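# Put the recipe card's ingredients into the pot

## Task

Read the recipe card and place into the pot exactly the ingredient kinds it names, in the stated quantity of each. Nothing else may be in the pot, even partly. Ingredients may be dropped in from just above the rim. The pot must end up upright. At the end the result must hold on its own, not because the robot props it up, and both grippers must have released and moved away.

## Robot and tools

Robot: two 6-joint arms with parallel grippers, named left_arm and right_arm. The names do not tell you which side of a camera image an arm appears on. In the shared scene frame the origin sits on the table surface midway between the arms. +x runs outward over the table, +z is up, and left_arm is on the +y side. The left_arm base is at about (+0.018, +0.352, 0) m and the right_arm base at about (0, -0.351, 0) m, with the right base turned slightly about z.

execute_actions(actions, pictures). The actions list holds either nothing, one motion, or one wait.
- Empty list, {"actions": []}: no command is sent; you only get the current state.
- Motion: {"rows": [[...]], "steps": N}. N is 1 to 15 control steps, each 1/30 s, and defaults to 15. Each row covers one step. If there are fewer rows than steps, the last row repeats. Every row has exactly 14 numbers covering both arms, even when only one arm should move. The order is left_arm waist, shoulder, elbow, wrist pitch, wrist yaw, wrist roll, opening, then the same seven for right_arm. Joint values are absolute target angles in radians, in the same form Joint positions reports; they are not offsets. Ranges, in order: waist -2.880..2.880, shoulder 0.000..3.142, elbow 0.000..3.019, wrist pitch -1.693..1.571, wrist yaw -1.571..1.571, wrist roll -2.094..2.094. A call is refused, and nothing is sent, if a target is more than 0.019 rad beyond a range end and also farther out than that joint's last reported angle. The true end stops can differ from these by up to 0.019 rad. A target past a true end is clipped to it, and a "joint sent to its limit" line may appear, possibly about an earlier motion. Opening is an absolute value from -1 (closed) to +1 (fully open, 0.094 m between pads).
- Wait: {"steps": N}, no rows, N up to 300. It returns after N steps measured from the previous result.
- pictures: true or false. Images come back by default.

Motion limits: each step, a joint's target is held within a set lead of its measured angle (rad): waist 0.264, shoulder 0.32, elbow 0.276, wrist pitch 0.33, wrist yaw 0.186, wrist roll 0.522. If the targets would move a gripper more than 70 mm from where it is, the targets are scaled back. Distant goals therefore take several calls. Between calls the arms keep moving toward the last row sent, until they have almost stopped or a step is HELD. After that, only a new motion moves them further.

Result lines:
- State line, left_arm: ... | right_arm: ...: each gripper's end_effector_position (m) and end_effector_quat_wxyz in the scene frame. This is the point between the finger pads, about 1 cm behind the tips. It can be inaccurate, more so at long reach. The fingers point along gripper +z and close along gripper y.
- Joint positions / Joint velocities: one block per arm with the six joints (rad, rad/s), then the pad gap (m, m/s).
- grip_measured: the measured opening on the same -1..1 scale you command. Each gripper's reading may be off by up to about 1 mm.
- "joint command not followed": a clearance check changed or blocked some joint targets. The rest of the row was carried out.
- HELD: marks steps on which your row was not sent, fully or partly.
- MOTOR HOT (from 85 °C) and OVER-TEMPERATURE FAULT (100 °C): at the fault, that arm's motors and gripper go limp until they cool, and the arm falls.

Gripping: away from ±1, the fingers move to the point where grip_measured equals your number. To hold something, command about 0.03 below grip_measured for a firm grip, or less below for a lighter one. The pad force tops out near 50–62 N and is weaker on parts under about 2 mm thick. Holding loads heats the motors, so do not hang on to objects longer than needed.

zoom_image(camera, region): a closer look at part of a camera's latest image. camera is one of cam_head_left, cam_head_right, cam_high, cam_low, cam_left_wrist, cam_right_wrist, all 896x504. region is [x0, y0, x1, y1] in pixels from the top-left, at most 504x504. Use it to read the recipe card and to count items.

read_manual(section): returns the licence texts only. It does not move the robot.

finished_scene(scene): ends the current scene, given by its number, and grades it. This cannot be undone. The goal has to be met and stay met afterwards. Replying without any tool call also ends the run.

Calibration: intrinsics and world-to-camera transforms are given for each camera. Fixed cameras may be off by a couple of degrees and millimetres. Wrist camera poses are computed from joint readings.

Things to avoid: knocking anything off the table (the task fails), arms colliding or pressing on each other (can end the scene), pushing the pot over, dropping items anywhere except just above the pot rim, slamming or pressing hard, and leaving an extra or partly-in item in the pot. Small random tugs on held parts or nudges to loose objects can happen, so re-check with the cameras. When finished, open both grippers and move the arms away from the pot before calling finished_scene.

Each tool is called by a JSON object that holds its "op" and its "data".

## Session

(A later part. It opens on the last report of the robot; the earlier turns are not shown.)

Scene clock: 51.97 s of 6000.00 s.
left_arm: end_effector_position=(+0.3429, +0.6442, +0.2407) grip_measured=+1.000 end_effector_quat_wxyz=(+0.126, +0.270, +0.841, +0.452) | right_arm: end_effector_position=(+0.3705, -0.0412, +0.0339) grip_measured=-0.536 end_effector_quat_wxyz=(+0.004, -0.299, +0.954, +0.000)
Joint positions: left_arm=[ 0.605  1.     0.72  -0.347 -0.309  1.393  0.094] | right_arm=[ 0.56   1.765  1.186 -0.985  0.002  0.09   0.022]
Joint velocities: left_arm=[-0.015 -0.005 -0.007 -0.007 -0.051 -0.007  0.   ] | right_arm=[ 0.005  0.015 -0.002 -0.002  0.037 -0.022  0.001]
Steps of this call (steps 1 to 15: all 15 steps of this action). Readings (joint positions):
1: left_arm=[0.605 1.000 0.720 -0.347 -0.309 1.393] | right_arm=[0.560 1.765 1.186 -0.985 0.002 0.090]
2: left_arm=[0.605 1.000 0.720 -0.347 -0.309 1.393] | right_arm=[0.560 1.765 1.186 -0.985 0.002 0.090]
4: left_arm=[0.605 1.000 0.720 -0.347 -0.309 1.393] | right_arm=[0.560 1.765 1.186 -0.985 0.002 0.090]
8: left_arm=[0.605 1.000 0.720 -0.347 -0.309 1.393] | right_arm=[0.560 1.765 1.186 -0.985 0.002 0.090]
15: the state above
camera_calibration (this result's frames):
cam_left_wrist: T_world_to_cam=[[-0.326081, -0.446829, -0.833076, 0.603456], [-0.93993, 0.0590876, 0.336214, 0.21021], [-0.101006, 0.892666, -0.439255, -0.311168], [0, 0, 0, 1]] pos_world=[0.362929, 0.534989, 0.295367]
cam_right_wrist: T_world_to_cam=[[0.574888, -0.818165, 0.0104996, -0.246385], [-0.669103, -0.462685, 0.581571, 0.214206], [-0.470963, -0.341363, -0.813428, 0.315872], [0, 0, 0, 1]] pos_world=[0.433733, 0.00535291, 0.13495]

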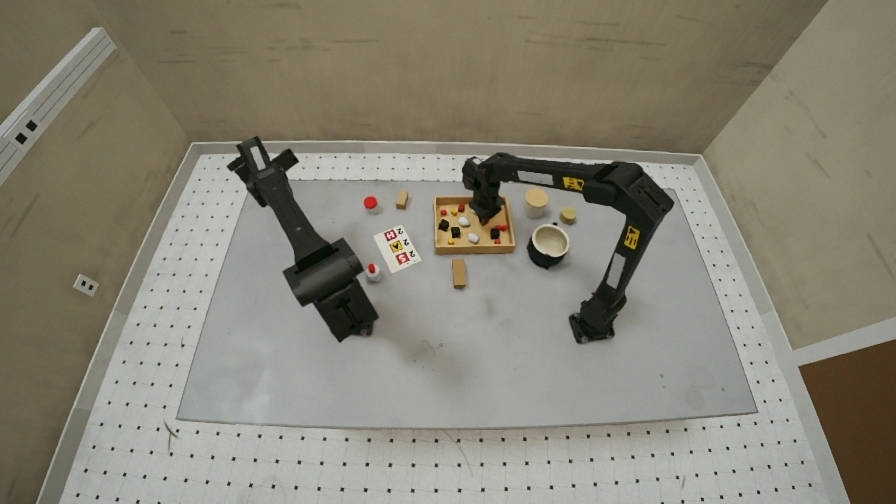

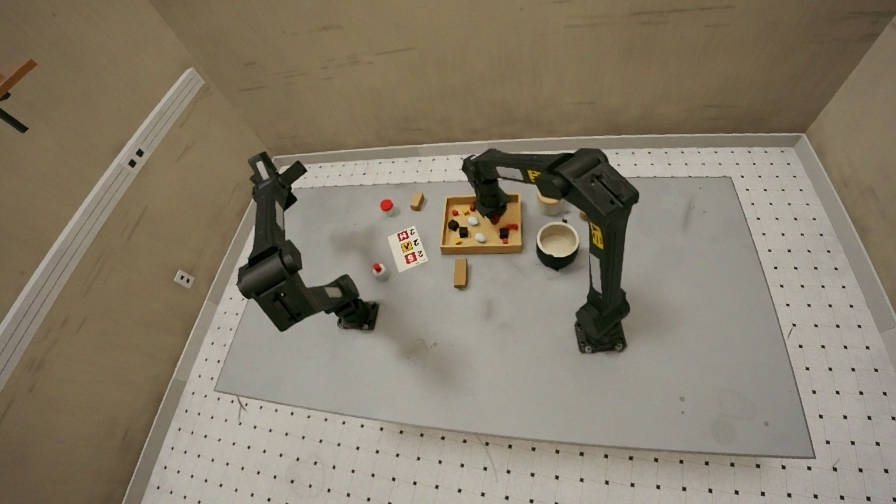

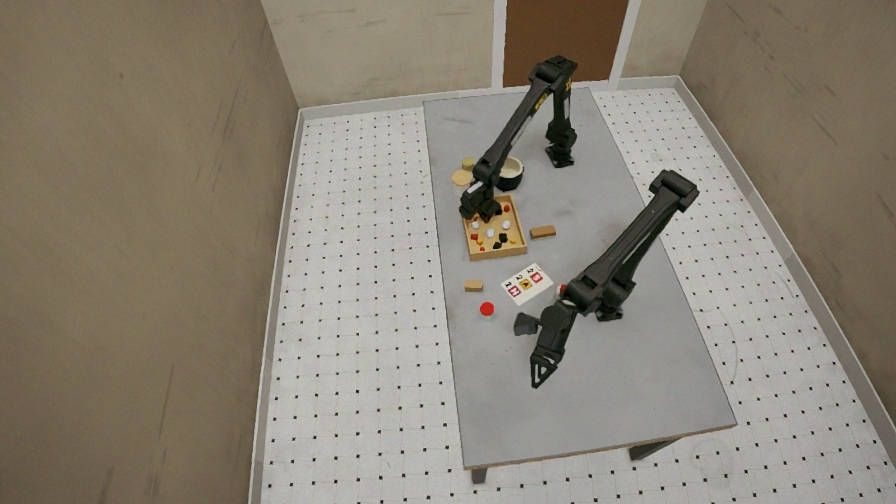

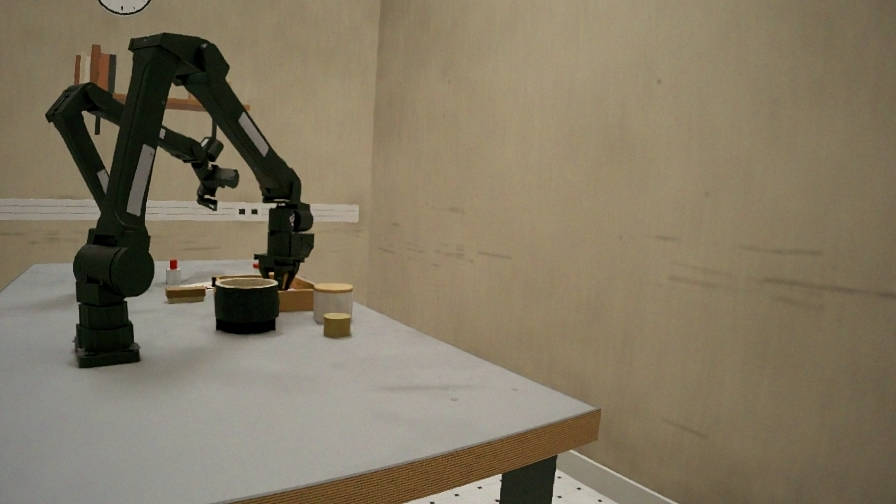

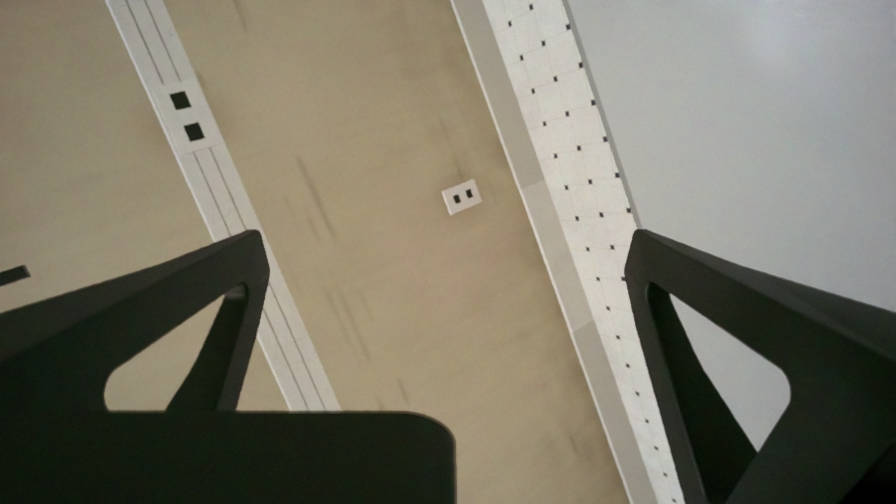

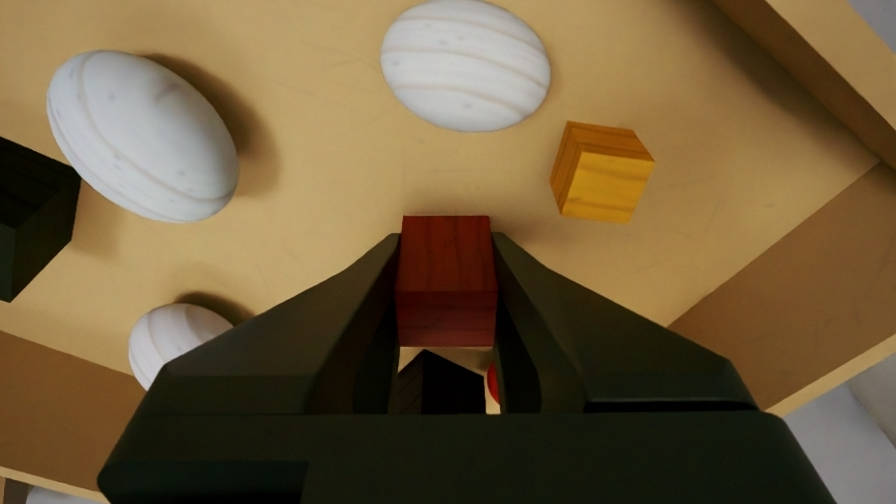

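{"op": "execute_actions", "data": {"actions": [{"rows":[[0.6,1.0,0.72,-0.347,-0.306,1.393,1,0.57,1.58,1.28,-1.27,0,0.1,-0.58]]}], "pictures": false}}

{"op": "execute_actions", "data": {"actions": [{"rows":[[0.6,1.0,0.72,-0.347,-0.306,1.393,1,0.27,1.1,0.83,-1.29,0,0.1,-0.58]]}], "pictures": false}}

{"op": "execute_actions", "data": {"actions": [{"steps":12}], "pictures": false}}

{"op": "execute_actions", "data": {"actions": [{"rows":[[0.6,1.0,0.72,-0.347,-0.306,1.393,1,0.27,1.1,0.83,-1.29,0,0.1,-0.35]],"steps":8}], "pictures": false}}

{"op": "execute_actions", "data": {"actions": [{"rows":[[0.6,1.0,0.72,-0.347,-0.306,1.393,1,0.49,1.67,1.39,-1.27,0,0.1,-0.35]]}], "pictures": false}}

{"op": "execute_actions", "data": {"actions": [{"steps":15}], "pictures": false}}

{"op": "execute_actions", "data": {"actions": [{"rows":[[0.6,1.0,0.72,-0.347,-0.306,1.393,1,0.49,1.82,1.26,-1.0,0,0.1,-0.35]]}], "pictures": false}}

{"op": "execute_actions", "data": {"actions": [{"rows":[[0.6,1.0,0.72,-0.347,-0.306,1.393,1,0.49,1.82,1.26,-1.0,0,0.1,-0.72]]}]}}

Scene clock: 59.00 s of 6000.00 s.
left_arm: end_effector_position=(+0.3429, +0.6442, +0.2407) grip_measured=+1.000 end_effector_quat_wxyz=(+0.126, +0.270, +0.841, +0.452) | right_arm: end_effector_position=(+0.3458, -0.0619, +0.1540) grip_measured=-0.545 end_effector_quat_wxyz=(+0.010, -0.299, +0.954, +0.003)
Joint positions: left_arm=[ 0.605  1.     0.72  -0.347 -0.309  1.393  0.094] | right_arm=[ 0.56   1.546  1.251 -1.255  0.002  0.09   0.021]
Joint velocities: left_arm=[-0.015  0.005  0.012 -0.017  0.081  0.037  0.   ] | right_arm=[-0.015  0.083 -0.012 -0.061 -0.022  0.007  0.   ]
Steps of this call (steps 1 to 15: the robot went on to your last target; steps 16 to 90: nothing new was sent; then 3.53 s passed at rest; steps 91 to 105: all 15 steps of this action). Readings (joint positions):
91: left_arm=[0.605 1.000 0.720 -0.347 -0.309 1.393] | right_arm=[0.560 1.760 1.189 -1.010 0.002 0.090]
92: left_arm=[0.605 1.000 0.720 -0.347 -0.309 1.393] | right_arm=[0.560 1.749 1.189 -1.059 0.002 0.090]
94: left_arm=[0.605 1.000 0.720 -0.347 -0.309 1.393] | right_arm=[0.560 1.709 1.189 -1.145 0.002 0.090]
98: left_arm=[0.605 1.000 0.720 -0.347 -0.309 1.393] | right_arm=[0.560 1.601 1.205 -1.241 0.002 0.090]
105: the state above

Scene clock: 59.50 s of 6000.00 s.
left_arm: end_effector_position=(+0.3429, +0.6442, +0.2407) grip_measured=+1.000 end_effector_quat_wxyz=(+0.126, +0.270, +0.841, +0.452) | right_arm: end_effector_position=(+0.2610, -0.2424, +0.1664) grip_measured=-0.545 end_effector_quat_wxyz=(+0.032, -0.151, +0.988, +0.008)
Joint positions: left_arm=[ 0.605  1.     0.72  -0.347 -0.309  1.393  0.094] | right_arm=[ 0.258  1.053  0.838 -1.29   0.001  0.092  0.021]
Joint velocities: left_arm=[-0.024  0.005 -0.012 -0.002 -0.051  0.066  0.   ] | right_arm=[ 0.054  0.181  0.002 -0.002 -0.051 -0.022 -0.   ]
Steps of this call (steps 1 to 15: all 15 steps of this action). Readings (joint positions):
1: left_arm=[0.605 1.000 0.720 -0.347 -0.309 1.393] | right_arm=[0.553 1.539 1.238 -1.253 0.000 0.090]
2: left_arm=[0.605 1.000 0.720 -0.347 -0.309 1.393] | right_arm=[0.540 1.519 1.207 -1.251 -0.001 0.090]
4: left_arm=[0.605 1.000 0.720 -0.347 -0.309 1.393] | right_arm=[0.484 1.450 1.124 -1.252 -0.001 0.090]
8: left_arm=[0.605 1.000 0.720 -0.347 -0.309 1.393] | right_arm=[0.333 1.245 0.940 -1.259 -0.001 0.090]
15: the state above

Scene clock: 59.90 s of 6000.00 s.
left_arm: end_effector_position=(+0.3429, +0.6442, +0.2407) grip_measured=+1.000 end_effector_quat_wxyz=(+0.126, +0.270, +0.841, +0.452) | right_arm: end_effector_position=(+0.2618, -0.2410, +0.1539) grip_measured=-0.545 end_effector_quat_wxyz=(+0.009, -0.153, +0.988, +0.002)
Joint positions: left_arm=[ 0.605  1.     0.72  -0.347 -0.309  1.393  0.094] | right_arm=[ 0.262  1.1    0.838 -1.29   0.001  0.092  0.021]
Joint velocities: left_arm=[ 0.005 -0.015  0.017 -0.002 -0.037  0.007  0.   ] | right_arm=[ 0.005 -0.015  0.017 -0.002 -0.007  0.037 -0.001]
Steps of this call (steps 1 to 12: the robot went on to your last target). Readings (joint positions):
1: left_arm=[0.605 1.000 0.720 -0.347 -0.309 1.393] | right_arm=[0.260 1.062 0.838 -1.290 0.001 0.092]
2: left_arm=[0.605 1.000 0.720 -0.347 -0.309 1.393] | right_arm=[0.261 1.072 0.838 -1.290 0.001 0.092]
4: left_arm=[0.605 1.000 0.720 -0.347 -0.309 1.393] | right_arm=[0.262 1.090 0.838 -1.290 0.001 0.092]
8: left_arm=[0.605 1.000 0.720 -0.347 -0.309 1.393] | right_arm=[0.262 1.100 0.838 -1.290 0.001 0.092]
12: the state above

Scene clock: 60.17 s of 6000.00 s.
left_arm: end_effector_position=(+0.3429, +0.6442, +0.2407) grip_measured=+1.000 end_effector_quat_wxyz=(+0.126, +0.270, +0.841, +0.452) | right_arm: end_effector_position=(+0.2618, -0.2410, +0.1539) grip_measured=-0.353 end_effector_quat_wxyz=(+0.009, -0.153, +0.988, +0.002)
Joint positions: left_arm=[ 0.605  1.     0.72  -0.347 -0.309  1.393  0.094] | right_arm=[ 0.262  1.1    0.838 -1.29   0.001  0.092  0.03 ]
Joint velocities: left_arm=[ 0.005 -0.015  0.007 -0.012 -0.022  0.081  0.   ] | right_arm=[-0.005 -0.015  0.007 -0.002 -0.007  0.007  0.   ]
Steps of this call (steps 1 to 8: all 8 steps of this action). Readings (joint positions):
1: left_arm=[0.605 1.000 0.720 -0.347 -0.309 1.393] | right_arm=[0.262 1.100 0.838 -1.290 0.001 0.092]
2: left_arm=[0.605 1.000 0.720 -0.347 -0.309 1.393] | right_arm=[0.262 1.100 0.838 -1.290 0.001 0.092]
4: left_arm=[0.605 1.000 0.720 -0.347 -0.309 1.393] | right_arm=[0.262 1.100 0.838 -1.290 0.001 0.092]
8: the state above

Scene clock: 60.67 s of 6000.00 s.
left_arm: end_effector_position=(+0.3429, +0.6442, +0.2407) grip_measured=+1.000 end_effector_quat_wxyz=(+0.126, +0.270, +0.841, +0.452) | right_arm: end_effector_position=(+0.3905, -0.0695, +0.1157) grip_measured=-0.353 end_effector_quat_wxyz=(-0.028, -0.264, +0.964, -0.013)
Joint positions: left_arm=[ 0.605  1.     0.72  -0.347 -0.309  1.393  0.094] | right_arm=[ 0.489  1.704  1.341 -1.27   0.004  0.093  0.03 ]
Joint velocities: left_arm=[-0.015 -0.005  0.012  0.002  0.022 -0.037  0.   ] | right_arm=[-0.005 -0.005  0.042 -0.002 -0.066  0.037 -0.   ]
Steps of this call (steps 1 to 15: all 15 steps of this action). Readings (joint positions):
1: left_arm=[0.605 1.000 0.720 -0.347 -0.309 1.393] | right_arm=[0.271 1.112 0.844 -1.291 0.003 0.093]
2: left_arm=[0.605 1.000 0.720 -0.347 -0.309 1.393] | right_arm=[0.295 1.139 0.865 -1.292 0.004 0.093]
4: left_arm=[0.605 1.000 0.720 -0.347 -0.309 1.393] | right_arm=[0.358 1.232 0.932 -1.292 0.004 0.093]
8: left_arm=[0.605 1.000 0.720 -0.347 -0.309 1.393] | right_arm=[0.448 1.465 1.105 -1.292 0.004 0.093]
15: the state above

Scene clock: 61.17 s of 6000.00 s.
left_arm: end_effector_position=(+0.3429, +0.6442, +0.2407) grip_measured=+1.000 end_effector_quat_wxyz=(+0.126, +0.270, +0.841, +0.452) | right_arm: end_effector_position=(+0.3908, -0.0693, +0.1323) grip_measured=-0.353 end_effector_quat_wxyz=(-0.011, -0.264, +0.965, -0.006)
Joint positions: left_arm=[ 0.605  1.     0.72  -0.347 -0.309  1.393  0.094] | right_arm=[ 0.489  1.669  1.342 -1.27   0.004  0.093  0.03 ]
Joint velocities: left_arm=[-0.005 -0.015  0.012 -0.002  0.066 -0.037  0.   ] | right_arm=[-0.005 -0.005 -0.002 -0.012  0.007  0.022  0.   ]
Steps of this call (steps 1 to 15: the robot went on to your last target). Readings (joint positions):
1: left_arm=[0.605 1.000 0.720 -0.347 -0.309 1.393] | right_arm=[0.489 1.702 1.342 -1.270 0.004 0.093]
2: left_arm=[0.605 1.000 0.720 -0.347 -0.309 1.393] | right_arm=[0.489 1.698 1.342 -1.270 0.004 0.093]
4: left_arm=[0.605 1.000 0.720 -0.347 -0.309 1.393] | right_arm=[0.489 1.687 1.342 -1.270 0.004 0.093]
8: left_arm=[0.605 1.000 0.720 -0.347 -0.309 1.393] | right_arm=[0.489 1.671 1.342 -1.270 0.004 0.093]
15: the state above

Scene clock: 61.67 s of 6000.00 s.
left_arm: end_effector_position=(+0.3429, +0.6442, +0.2407) grip_measured=+1.000 end_effector_quat_wxyz=(+0.126, +0.270, +0.841, +0.452) | right_arm: end_effector_position=(+0.4130, -0.0531, +0.0358) grip_measured=-0.353 end_effector_quat_wxyz=(+0.007, -0.264, +0.965, +0.001)
Joint positions: left_arm=[ 0.605  1.     0.72  -0.347 -0.309  1.393  0.094] | right_arm=[ 0.489  1.818  1.269 -1.009  0.003  0.093  0.03 ]
Joint velocities: left_arm=[-0.005  0.005 -0.032  0.012 -0.007  0.037  0.   ] | right_arm=[-0.005 -0.024 -0.012  0.007 -0.037 -0.037  0.   ]
Steps of this call (steps 1 to 15: all 15 steps of this action). Readings (joint positions):
1: left_arm=[0.605 1.000 0.720 -0.347 -0.309 1.393] | right_arm=[0.489 1.673 1.335 -1.242 0.004 0.093]
2: left_arm=[0.605 1.000 0.720 -0.347 -0.309 1.393] | right_arm=[0.489 1.678 1.327 -1.187 0.004 0.093]
4: left_arm=[0.605 1.000 0.720 -0.347 -0.309 1.393] | right_arm=[0.489 1.711 1.314 -1.099 0.004 0.093]
8: left_arm=[0.605 1.000 0.720 -0.347 -0.309 1.393] | right_arm=[0.489 1.802 1.284 -1.019 0.004 0.093]
15: the state above

Scene clock: 62.17 s of 6000.00 s.
left_arm: end_effector_position=(+0.3429, +0.6442, +0.2407) grip_measured=+1.000 end_effector_quat_wxyz=(+0.126, +0.270, +0.841, +0.452) | right_arm: end_effector_position=(+0.4130, -0.0531, +0.0358) grip_measured=-0.699 end_effector_quat_wxyz=(+0.007, -0.264, +0.965, +0.001)
Joint positions: left_arm=[ 0.605  1.     0.72  -0.347 -0.309  1.393  0.094] | right_arm=[ 0.489  1.818  1.269 -1.009  0.003  0.093  0.014]
Joint velocities: left_arm=[-0.015 -0.005  0.012  0.002 -0.007  0.081  0.   ] | right_arm=[-0.005 -0.005  0.017 -0.002 -0.037 -0.007 -0.001]
Steps of this call (steps 1 to 15: all 15 steps of this action). Readings (joint positions):
1: left_arm=[0.605 1.000 0.720 -0.347 -0.309 1.393] | right_arm=[0.489 1.818 1.269 -1.009 0.003 0.093]
2: left_arm=[0.605 1.000 0.720 -0.347 -0.309 1.393] | right_arm=[0.489 1.818 1.269 -1.009 0.003 0.093]
4: left_arm=[0.605 1.000 0.720 -0.347 -0.309 1.393] | right_arm=[0.489 1.818 1.269 -1.009 0.003 0.093]
8: left_arm=[0.605 1.000 0.720 -0.347 -0.309 1.393] | right_arm=[0.489 1.818 1.269 -1.009 0.003 0.093]
15: the state above
camera_calibration (this result's frames):
cam_left_wrist: T_world_to_cam=[[-0.326081, -0.446829, -0.833076, 0.603456], [-0.93993, 0.0590876, 0.336214, 0.21021], [-0.101006, 0.892666, -0.439255, -0.311168], [0, 0, 0, 1]] pos_world=[0.362929, 0.534989, 0.295367]
cam_right_wrist: T_world_to_cam=[[0.512757, -0.858467, 0.0107046, -0.257057], [-0.704604, -0.413666, 0.576554, 0.253517], [-0.490525, -0.303174, -0.816989, 0.343608], [0, 0, 0, 1]] pos_world=[0.478985, -0.0116311, 0.13731]

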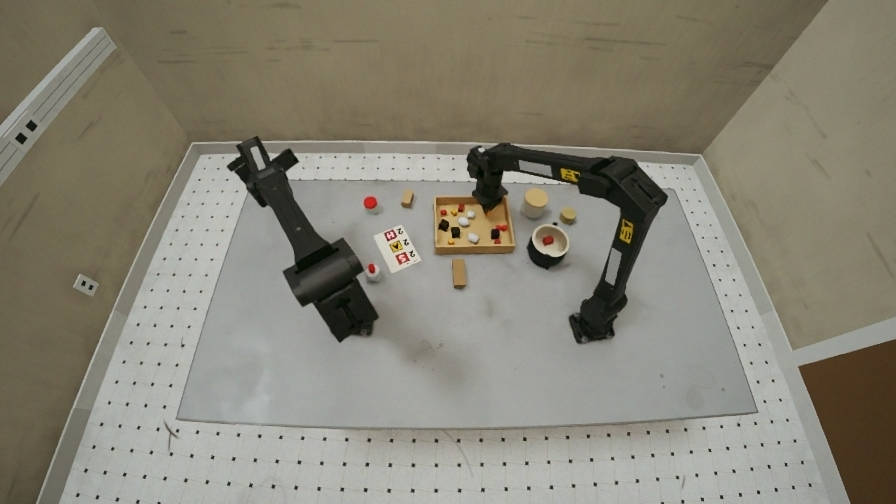

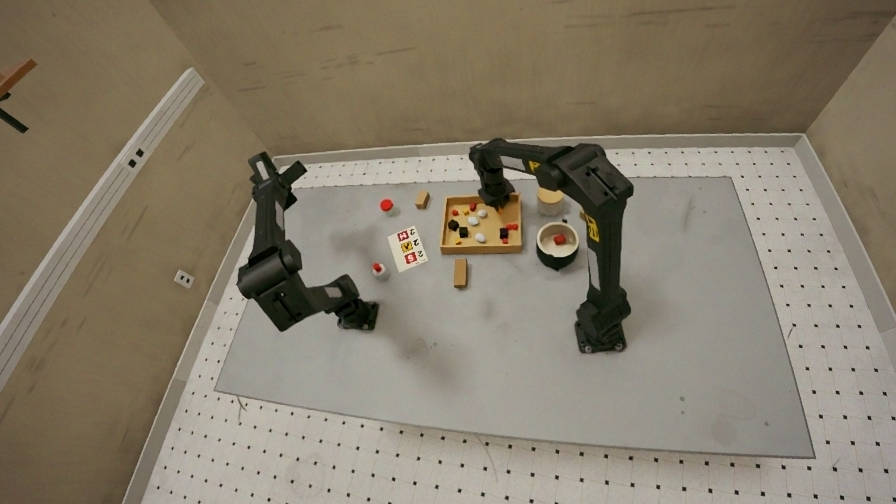

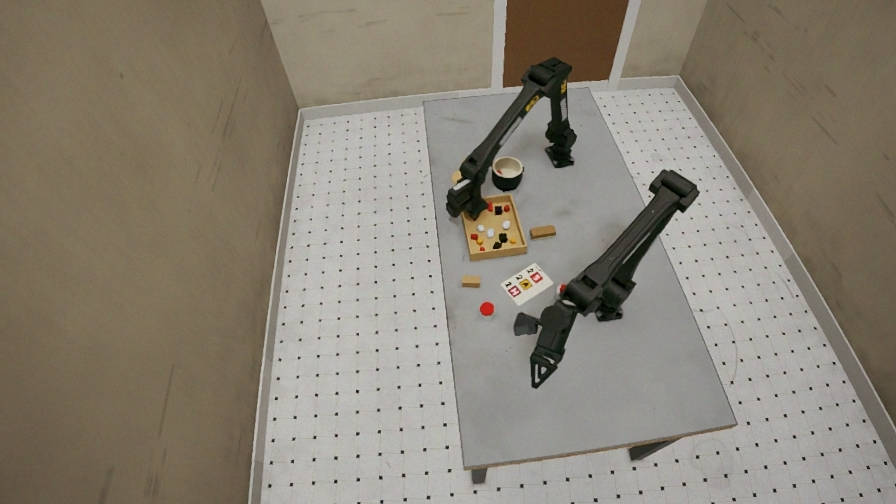

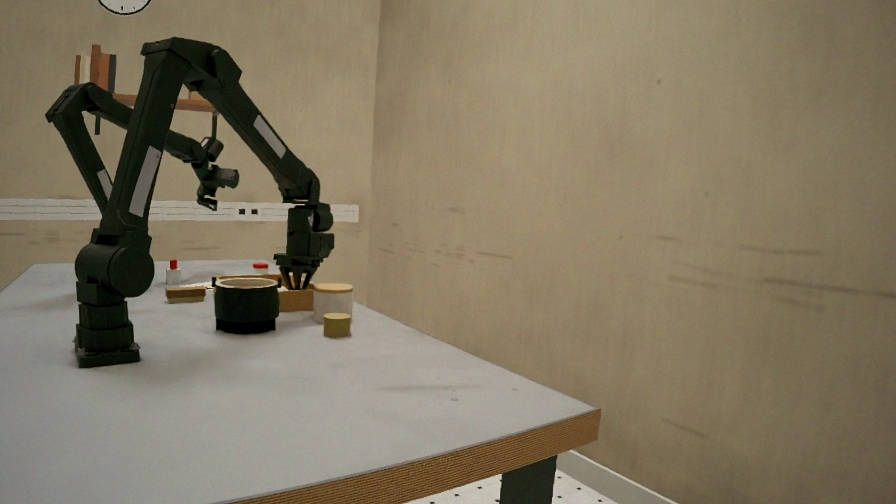

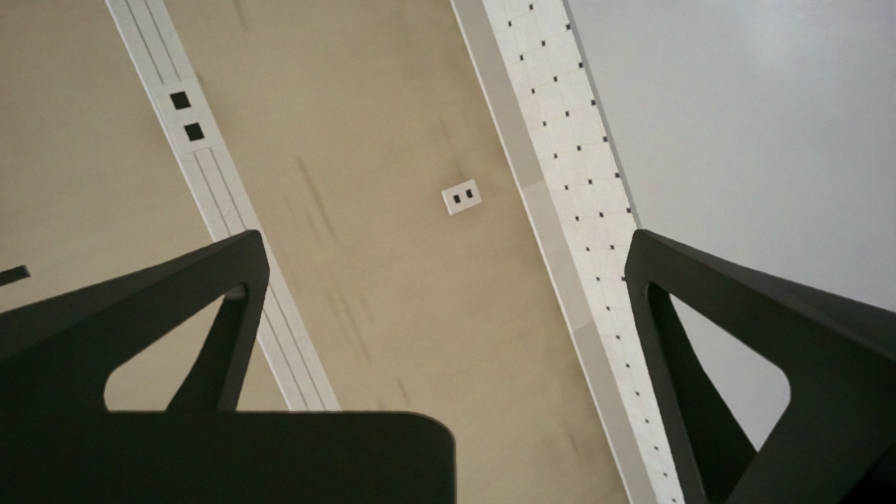

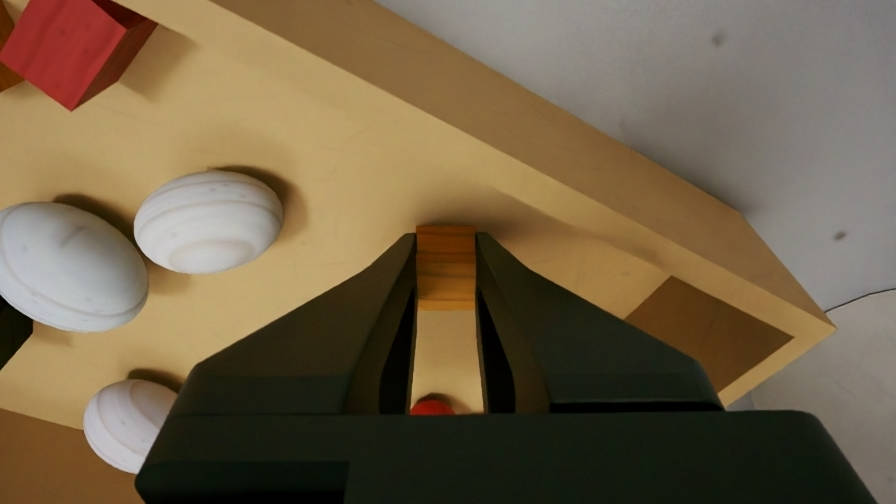

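{"op": "execute_actions", "data": {"actions": [{"rows":[[0.6,1.0,0.72,-0.347,-0.306,1.393,1,0.49,1.63,1.36,-1.3,0,0.1,-0.74]]}], "pictures": false}}

{"op": "execute_actions", "data": {"actions": [{"rows":[[0.6,1.0,0.72,-0.347,-0.306,1.393,1,0.27,1.1,0.83,-1.29,0,0.1,-0.74]]}], "pictures": false}}

{"op": "execute_actions", "data": {"actions": [{"steps":15}], "pictures": false}}

{"op": "execute_actions", "data": {"actions": [{"rows":[[0.6,1.0,0.72,-0.347,-0.306,1.393,1,0.27,1.1,0.83,-1.29,0,0.1,-0.45]],"steps":8}], "pictures": false}}

{"op": "execute_actions", "data": {"actions": [{"rows":[[0.6,1.0,0.72,-0.347,-0.306,1.393,1,0.652,1.87,1.66,-1.33,0,0.1,-0.45]]}], "pictures": false}}

{"op": "execute_actions", "data": {"actions": [{"steps":22}], "pictures": false}}

{"op": "execute_actions", "data": {"actions": [{"rows":[[0.6,1.0,0.72,-0.347,-0.306,1.393,1,0.652,1.93,1.56,-1.2,0,0.1,-0.45]],"steps":10}], "pictures": false}}

{"op": "execute_actions", "data": {"actions": [{"rows":[[0.6,1.0,0.72,-0.347,-0.306,1.393,1,0.652,1.983,1.515,-1.1,0,0.1,-0.45]]}]}}

Scene clock: 71.50 s of 6000.00 s.
left_arm: end_effector_position=(+0.3429, +0.6442, +0.2407) grip_measured=+1.000 end_effector_quat_wxyz=(+0.126, +0.270, +0.841, +0.452) | right_arm: end_effector_position=(+0.3835, -0.0744, +0.1627) grip_measured=-0.699 end_effector_quat_wxyz=(+0.011, -0.264, +0.965, +0.003)
Joint positions: left_arm=[ 0.605  1.     0.72  -0.347 -0.309  1.393  0.094] | right_arm=[ 0.489  1.593  1.331 -1.285  0.003  0.093  0.014]
Joint velocities: left_arm=[ 0.015  0.015 -0.012  0.002 -0.022 -0.022  0.   ] | right_arm=[-0.015  0.044 -0.012 -0.002 -0.066 -0.022 -0.001]
Steps of this call (steps 1 to 15: the robot went on to your last target; steps 16 to 265: nothing new was sent; steps 266 to 280: all 15 steps of this action). Readings (joint positions):
266: left_arm=[0.605 1.000 0.720 -0.347 -0.309 1.393] | right_arm=[0.489 1.813 1.271 -1.033 0.003 0.093]
267: left_arm=[0.605 1.000 0.720 -0.347 -0.309 1.393] | right_arm=[0.489 1.803 1.271 -1.081 0.003 0.093]
269: left_arm=[0.605 1.000 0.720 -0.347 -0.309 1.393] | right_arm=[0.489 1.766 1.271 -1.165 0.003 0.093]
273: left_arm=[0.605 1.000 0.720 -0.347 -0.309 1.393] | right_arm=[0.489 1.661 1.282 -1.267 0.003 0.093]
280: the state above

Scene clock: 72.00 s of 6000.00 s.
left_arm: end_effector_position=(+0.3429, +0.6442, +0.2407) grip_measured=+1.000 end_effector_quat_wxyz=(+0.126, +0.270, +0.841, +0.452) | right_arm: end_effector_position=(+0.2592, -0.2422, +0.1669) grip_measured=-0.699 end_effector_quat_wxyz=(+0.032, -0.152, +0.988, +0.008)
Joint positions: left_arm=[ 0.605  1.     0.72  -0.347 -0.309  1.393  0.094] | right_arm=[ 0.261  1.049  0.836 -1.294  0.001  0.093  0.014]
Joint velocities: left_arm=[ 0.005 -0.005 -0.002  0.002 -0.022  0.037  0.   ] | right_arm=[-0.005  0.2   -0.017 -0.012  0.022  0.007  0.   ]
Steps of this call (steps 1 to 15: all 15 steps of this action). Readings (joint positions):
1: left_arm=[0.605 1.000 0.720 -0.347 -0.309 1.393] | right_arm=[0.483 1.584 1.316 -1.280 0.002 0.093]
2: left_arm=[0.605 1.000 0.720 -0.347 -0.309 1.393] | right_arm=[0.472 1.562 1.280 -1.275 0.001 0.093]
4: left_arm=[0.605 1.000 0.720 -0.347 -0.309 1.393] | right_arm=[0.426 1.486 1.186 -1.275 0.001 0.093]
8: left_arm=[0.605 1.000 0.720 -0.347 -0.309 1.393] | right_arm=[0.311 1.263 0.976 -1.275 0.001 0.093]
15: the state above

Scene clock: 72.50 s of 6000.00 s.
left_arm: end_effector_position=(+0.3429, +0.6442, +0.2407) grip_measured=+1.000 end_effector_quat_wxyz=(+0.126, +0.270, +0.841, +0.452) | right_arm: end_effector_position=(+0.2605, -0.2416, +0.1532) grip_measured=-0.699 end_effector_quat_wxyz=(+0.006, -0.152, +0.988, +0.001)
Joint positions: left_arm=[ 0.605  1.     0.72  -0.347 -0.309  1.393  0.094] | right_arm=[ 0.261  1.101  0.836 -1.294  0.001  0.093  0.014]
Joint velocities: left_arm=[-0.015 -0.005 -0.007 -0.002 -0.037 -0.037  0.   ] | right_arm=[ 0.005 -0.005 -0.002  0.012 -0.11   0.007 -0.001]
Steps of this call (steps 1 to 15: the robot went on to your last target). Readings (joint positions):
1: left_arm=[0.605 1.000 0.720 -0.347 -0.309 1.393] | right_arm=[0.261 1.058 0.836 -1.294 0.001 0.093]
2: left_arm=[0.605 1.000 0.720 -0.347 -0.309 1.393] | right_arm=[0.261 1.070 0.836 -1.294 0.001 0.093]
4: left_arm=[0.605 1.000 0.720 -0.347 -0.309 1.393] | right_arm=[0.261 1.089 0.836 -1.294 0.001 0.093]
8: left_arm=[0.605 1.000 0.720 -0.347 -0.309 1.393] | right_arm=[0.261 1.101 0.836 -1.294 0.001 0.093]
15: the state above

Scene clock: 72.77 s of 6000.00 s.
left_arm: end_effector_position=(+0.3429, +0.6442, +0.2407) grip_measured=+1.000 end_effector_quat_wxyz=(+0.126, +0.270, +0.841, +0.452) | right_arm: end_effector_position=(+0.2605, -0.2416, +0.1532) grip_measured=-0.453 end_effector_quat_wxyz=(+0.006, -0.152, +0.988, +0.001)
Joint positions: left_arm=[ 0.605  1.     0.72  -0.347 -0.309  1.393  0.094] | right_arm=[ 0.261  1.101  0.836 -1.294  0.001  0.093  0.026]
Joint velocities: left_arm=[-0.024 -0.015 -0.022 -0.007  0.022  0.007  0.   ] | right_arm=[ 0.005 -0.015  0.002 -0.007 -0.007 -0.007  0.001]
Steps of this call (steps 1 to 8: all 8 steps of this action). Readings (joint positions):
1: left_arm=[0.605 1.000 0.720 -0.347 -0.309 1.393] | right_arm=[0.261 1.101 0.836 -1.294 0.001 0.093]
2: left_arm=[0.605 1.000 0.720 -0.347 -0.309 1.393] | right_arm=[0.261 1.101 0.836 -1.294 0.001 0.093]
4: left_arm=[0.605 1.000 0.720 -0.347 -0.309 1.393] | right_arm=[0.261 1.101 0.836 -1.294 0.001 0.093]
8: the state above

Scene clock: 73.27 s of 6000.00 s.
left_arm: end_effector_position=(+0.3429, +0.6442, +0.2407) grip_measured=+1.000 end_effector_quat_wxyz=(+0.126, +0.270, +0.841, +0.452) | right_arm: end_effector_position=(+0.3534, +0.0029, +0.0796) grip_measured=-0.453 end_effector_quat_wxyz=(-0.071, -0.339, +0.937, -0.036)
Joint positions: left_arm=[ 0.605  1.     0.72  -0.347 -0.309  1.393  0.094] | right_arm=[ 0.65   1.845  1.429 -1.315  0.004  0.094  0.026]
Joint velocities: left_arm=[ 0.005  0.005  0.027  0.007 -0.007 -0.022  0.   ] | right_arm=[ 0.132  1.128  1.346 -0.012 -0.037 -0.007 -0.   ]
Steps of this call (steps 1 to 15: all 15 steps of this action). Readings (joint positions):
1: left_arm=[0.605 1.000 0.720 -0.347 -0.309 1.393] | right_arm=[0.272 1.113 0.844 -1.299 0.004 0.094]
2: left_arm=[0.605 1.000 0.720 -0.347 -0.309 1.393] | right_arm=[0.301 1.141 0.865 -1.308 0.004 0.094]
4: left_arm=[0.605 1.000 0.720 -0.347 -0.309 1.393] | right_arm=[0.382 1.232 0.929 -1.312 0.004 0.094]
8: left_arm=[0.605 1.000 0.720 -0.347 -0.309 1.393] | right_arm=[0.539 1.449 1.083 -1.313 0.004 0.094]
15: the state above

Scene clock: 74.00 s of 6000.00 s.
left_arm: end_effector_position=(+0.3429, +0.6442, +0.2407) grip_measured=+1.000 end_effector_quat_wxyz=(+0.126, +0.270, +0.841, +0.452) | right_arm: end_effector_position=(+0.3993, +0.0524, +0.1387) grip_measured=-0.453 end_effector_quat_wxyz=(+0.008, -0.342, +0.940, +0.001)
Joint positions: left_arm=[ 0.605  1.     0.72  -0.347 -0.309  1.393  0.094] | right_arm=[ 0.654  1.854  1.614 -1.316  0.004  0.094  0.026]
Joint velocities: left_arm=[-0.015 -0.005  0.002 -0.002  0.007 -0.066  0.   ] | right_arm=[ 0.005 -0.005  0.002 -0.002  0.022  0.022  0.001]
Steps of this call (steps 1 to 22: the robot went on to your last target). Readings (joint positions):
1: left_arm=[0.605 1.000 0.720 -0.347 -0.309 1.393] | right_arm=[0.653 1.878 1.472 -1.315 0.004 0.094]
2: left_arm=[0.605 1.000 0.720 -0.347 -0.309 1.393] | right_arm=[0.654 1.900 1.507 -1.315 0.004 0.094]
4: left_arm=[0.605 1.000 0.720 -0.347 -0.309 1.393] | right_arm=[0.654 1.914 1.555 -1.315 0.004 0.094]
8: left_arm=[0.605 1.000 0.720 -0.347 -0.309 1.393] | right_arm=[0.654 1.889 1.603 -1.315 0.004 0.094]
22: the state above

Scene clock: 74.33 s of 6000.00 s.
left_arm: end_effector_position=(+0.3429, +0.6442, +0.2407) grip_measured=+1.000 end_effector_quat_wxyz=(+0.126, +0.270, +0.841, +0.452) | right_arm: end_effector_position=(+0.4045, +0.0576, +0.0818) grip_measured=-0.453 end_effector_quat_wxyz=(-0.000, -0.342, +0.940, -0.002)
Joint positions: left_arm=[ 0.605  1.     0.72  -0.347 -0.309  1.393  0.094] | right_arm=[ 0.654  1.928  1.57  -1.215  0.004  0.094  0.026]
Joint velocities: left_arm=[-0.005 -0.005 -0.012  0.007  0.022  0.037  0.   ] | right_arm=[-0.005  0.122 -0.061  0.002 -0.125 -0.037  0.001]
Steps of this call (steps 1 to 10: all 10 steps of this action). Readings (joint positions):
1: left_arm=[0.605 1.000 0.720 -0.347 -0.309 1.393] | right_arm=[0.654 1.856 1.609 -1.299 0.004 0.094]
2: left_arm=[0.605 1.000 0.720 -0.347 -0.309 1.393] | right_arm=[0.654 1.858 1.602 -1.267 0.004 0.094]
4: left_arm=[0.605 1.000 0.720 -0.347 -0.309 1.393] | right_arm=[0.654 1.874 1.592 -1.229 0.004 0.094]
8: left_arm=[0.605 1.000 0.720 -0.347 -0.309 1.393] | right_arm=[0.654 1.915 1.576 -1.215 0.004 0.094]
10: the state above

Scene clock: 74.83 s of 6000.00 s.
left_arm: end_effector_position=(+0.3429, +0.6442, +0.2407) grip_measured=+1.000 end_effector_quat_wxyz=(+0.126, +0.270, +0.841, +0.452) | right_arm: end_effector_position=(+0.4090, +0.0634, +0.0477) grip_measured=-0.453 end_effector_quat_wxyz=(+0.011, -0.343, +0.939, +0.005)
Joint positions: left_arm=[ 0.605  1.     0.72  -0.347 -0.309  1.393  0.094] | right_arm=[ 0.655  1.965  1.53  -1.113  0.001  0.094  0.026]
Joint velocities: left_arm=[-0.005 -0.005 -0.002 -0.002  0.007  0.007  0.   ] | right_arm=[ 0.005  0.005  0.017  0.012  0.037  0.007 -0.001]
Steps of this call (steps 1 to 15: all 15 steps of this action). Readings (joint positions):
1: left_arm=[0.605 1.000 0.720 -0.347 -0.309 1.393] | right_arm=[0.654 1.933 1.561 -1.197 0.004 0.094]
2: left_arm=[0.605 1.000 0.720 -0.347 -0.309 1.393] | right_arm=[0.654 1.935 1.551 -1.165 0.004 0.094]
4: left_arm=[0.605 1.000 0.720 -0.347 -0.309 1.393] | right_arm=[0.654 1.948 1.539 -1.130 0.004 0.094]
8: left_arm=[0.605 1.000 0.720 -0.347 -0.309 1.393] | right_arm=[0.655 1.968 1.530 -1.116 0.001 0.094]
15: the state above
camera_calibration (this result's frames):
cam_left_wrist: T_world_to_cam=[[-0.326081, -0.446829, -0.833076, 0.603456], [-0.93993, 0.0590876, 0.336214, 0.21021], [-0.101006, 0.892666, -0.439255, -0.311168], [0, 0, 0, 1]] pos_world=[0.362929, 0.534989, 0.295367]
cam_right_wrist: T_world_to_cam=[[0.647192, -0.762287, 0.00781374, -0.216061], [-0.630438, -0.529433, 0.567669, 0.269432], [-0.42859, -0.372317, -0.82322, 0.366031], [0, 0, 0, 1]] pos_world=[0.466571, 0.114225, 0.150064]

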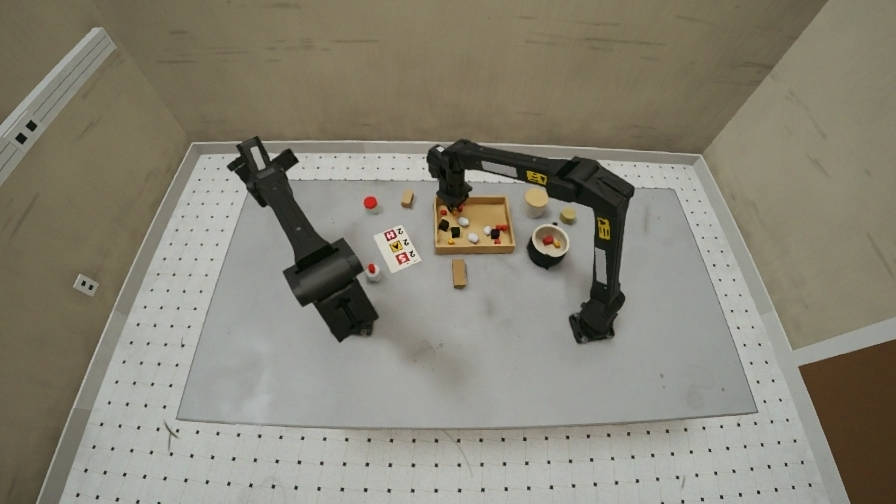

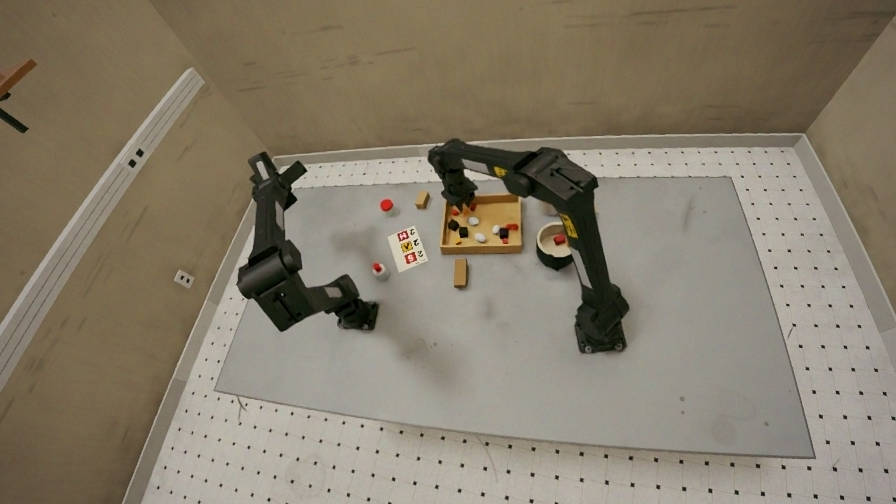

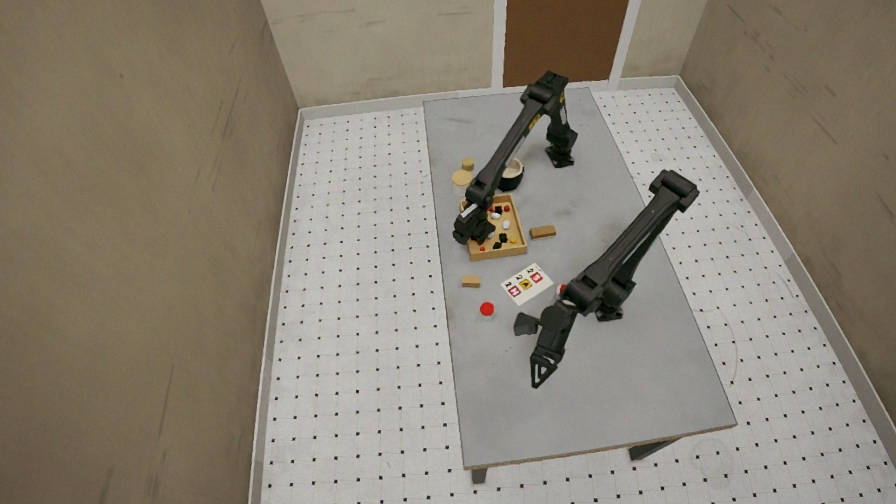

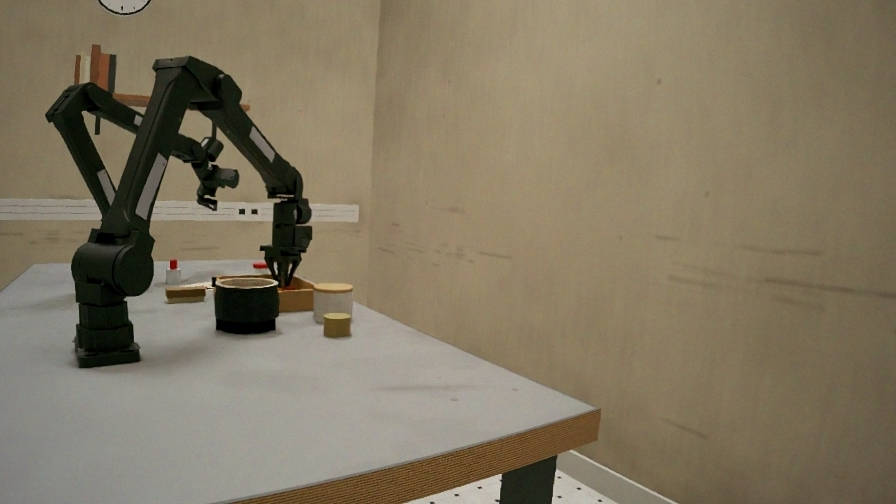

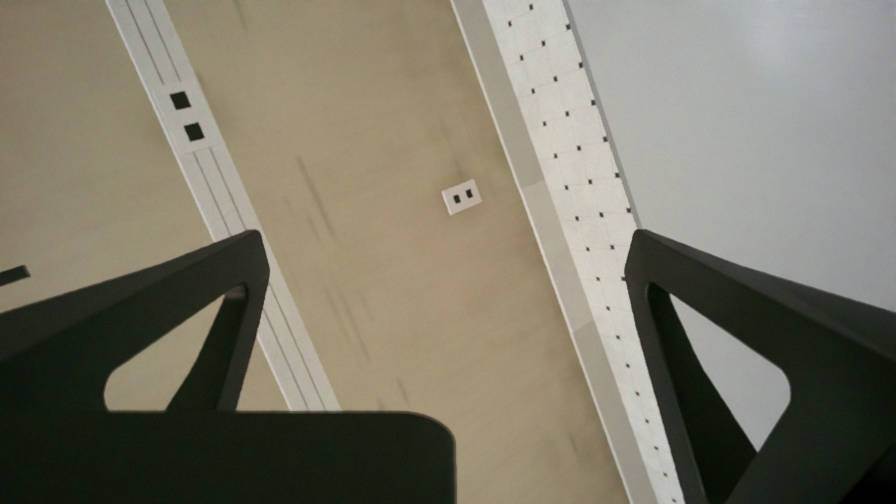

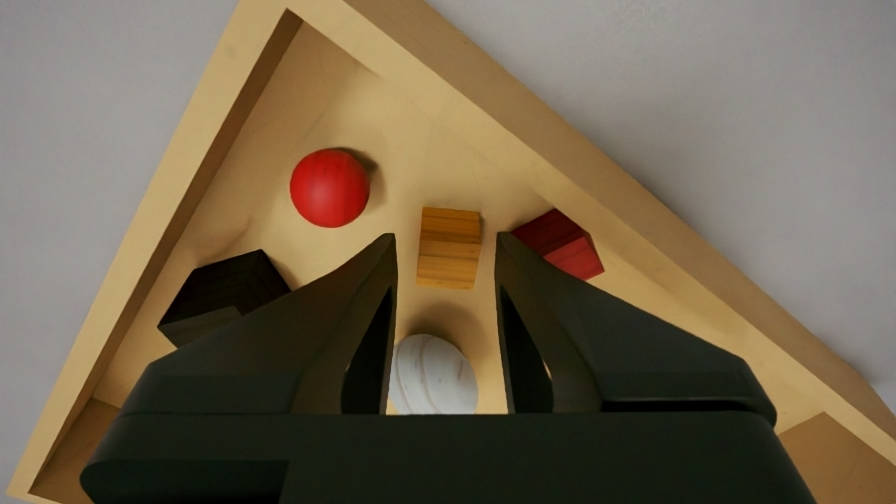

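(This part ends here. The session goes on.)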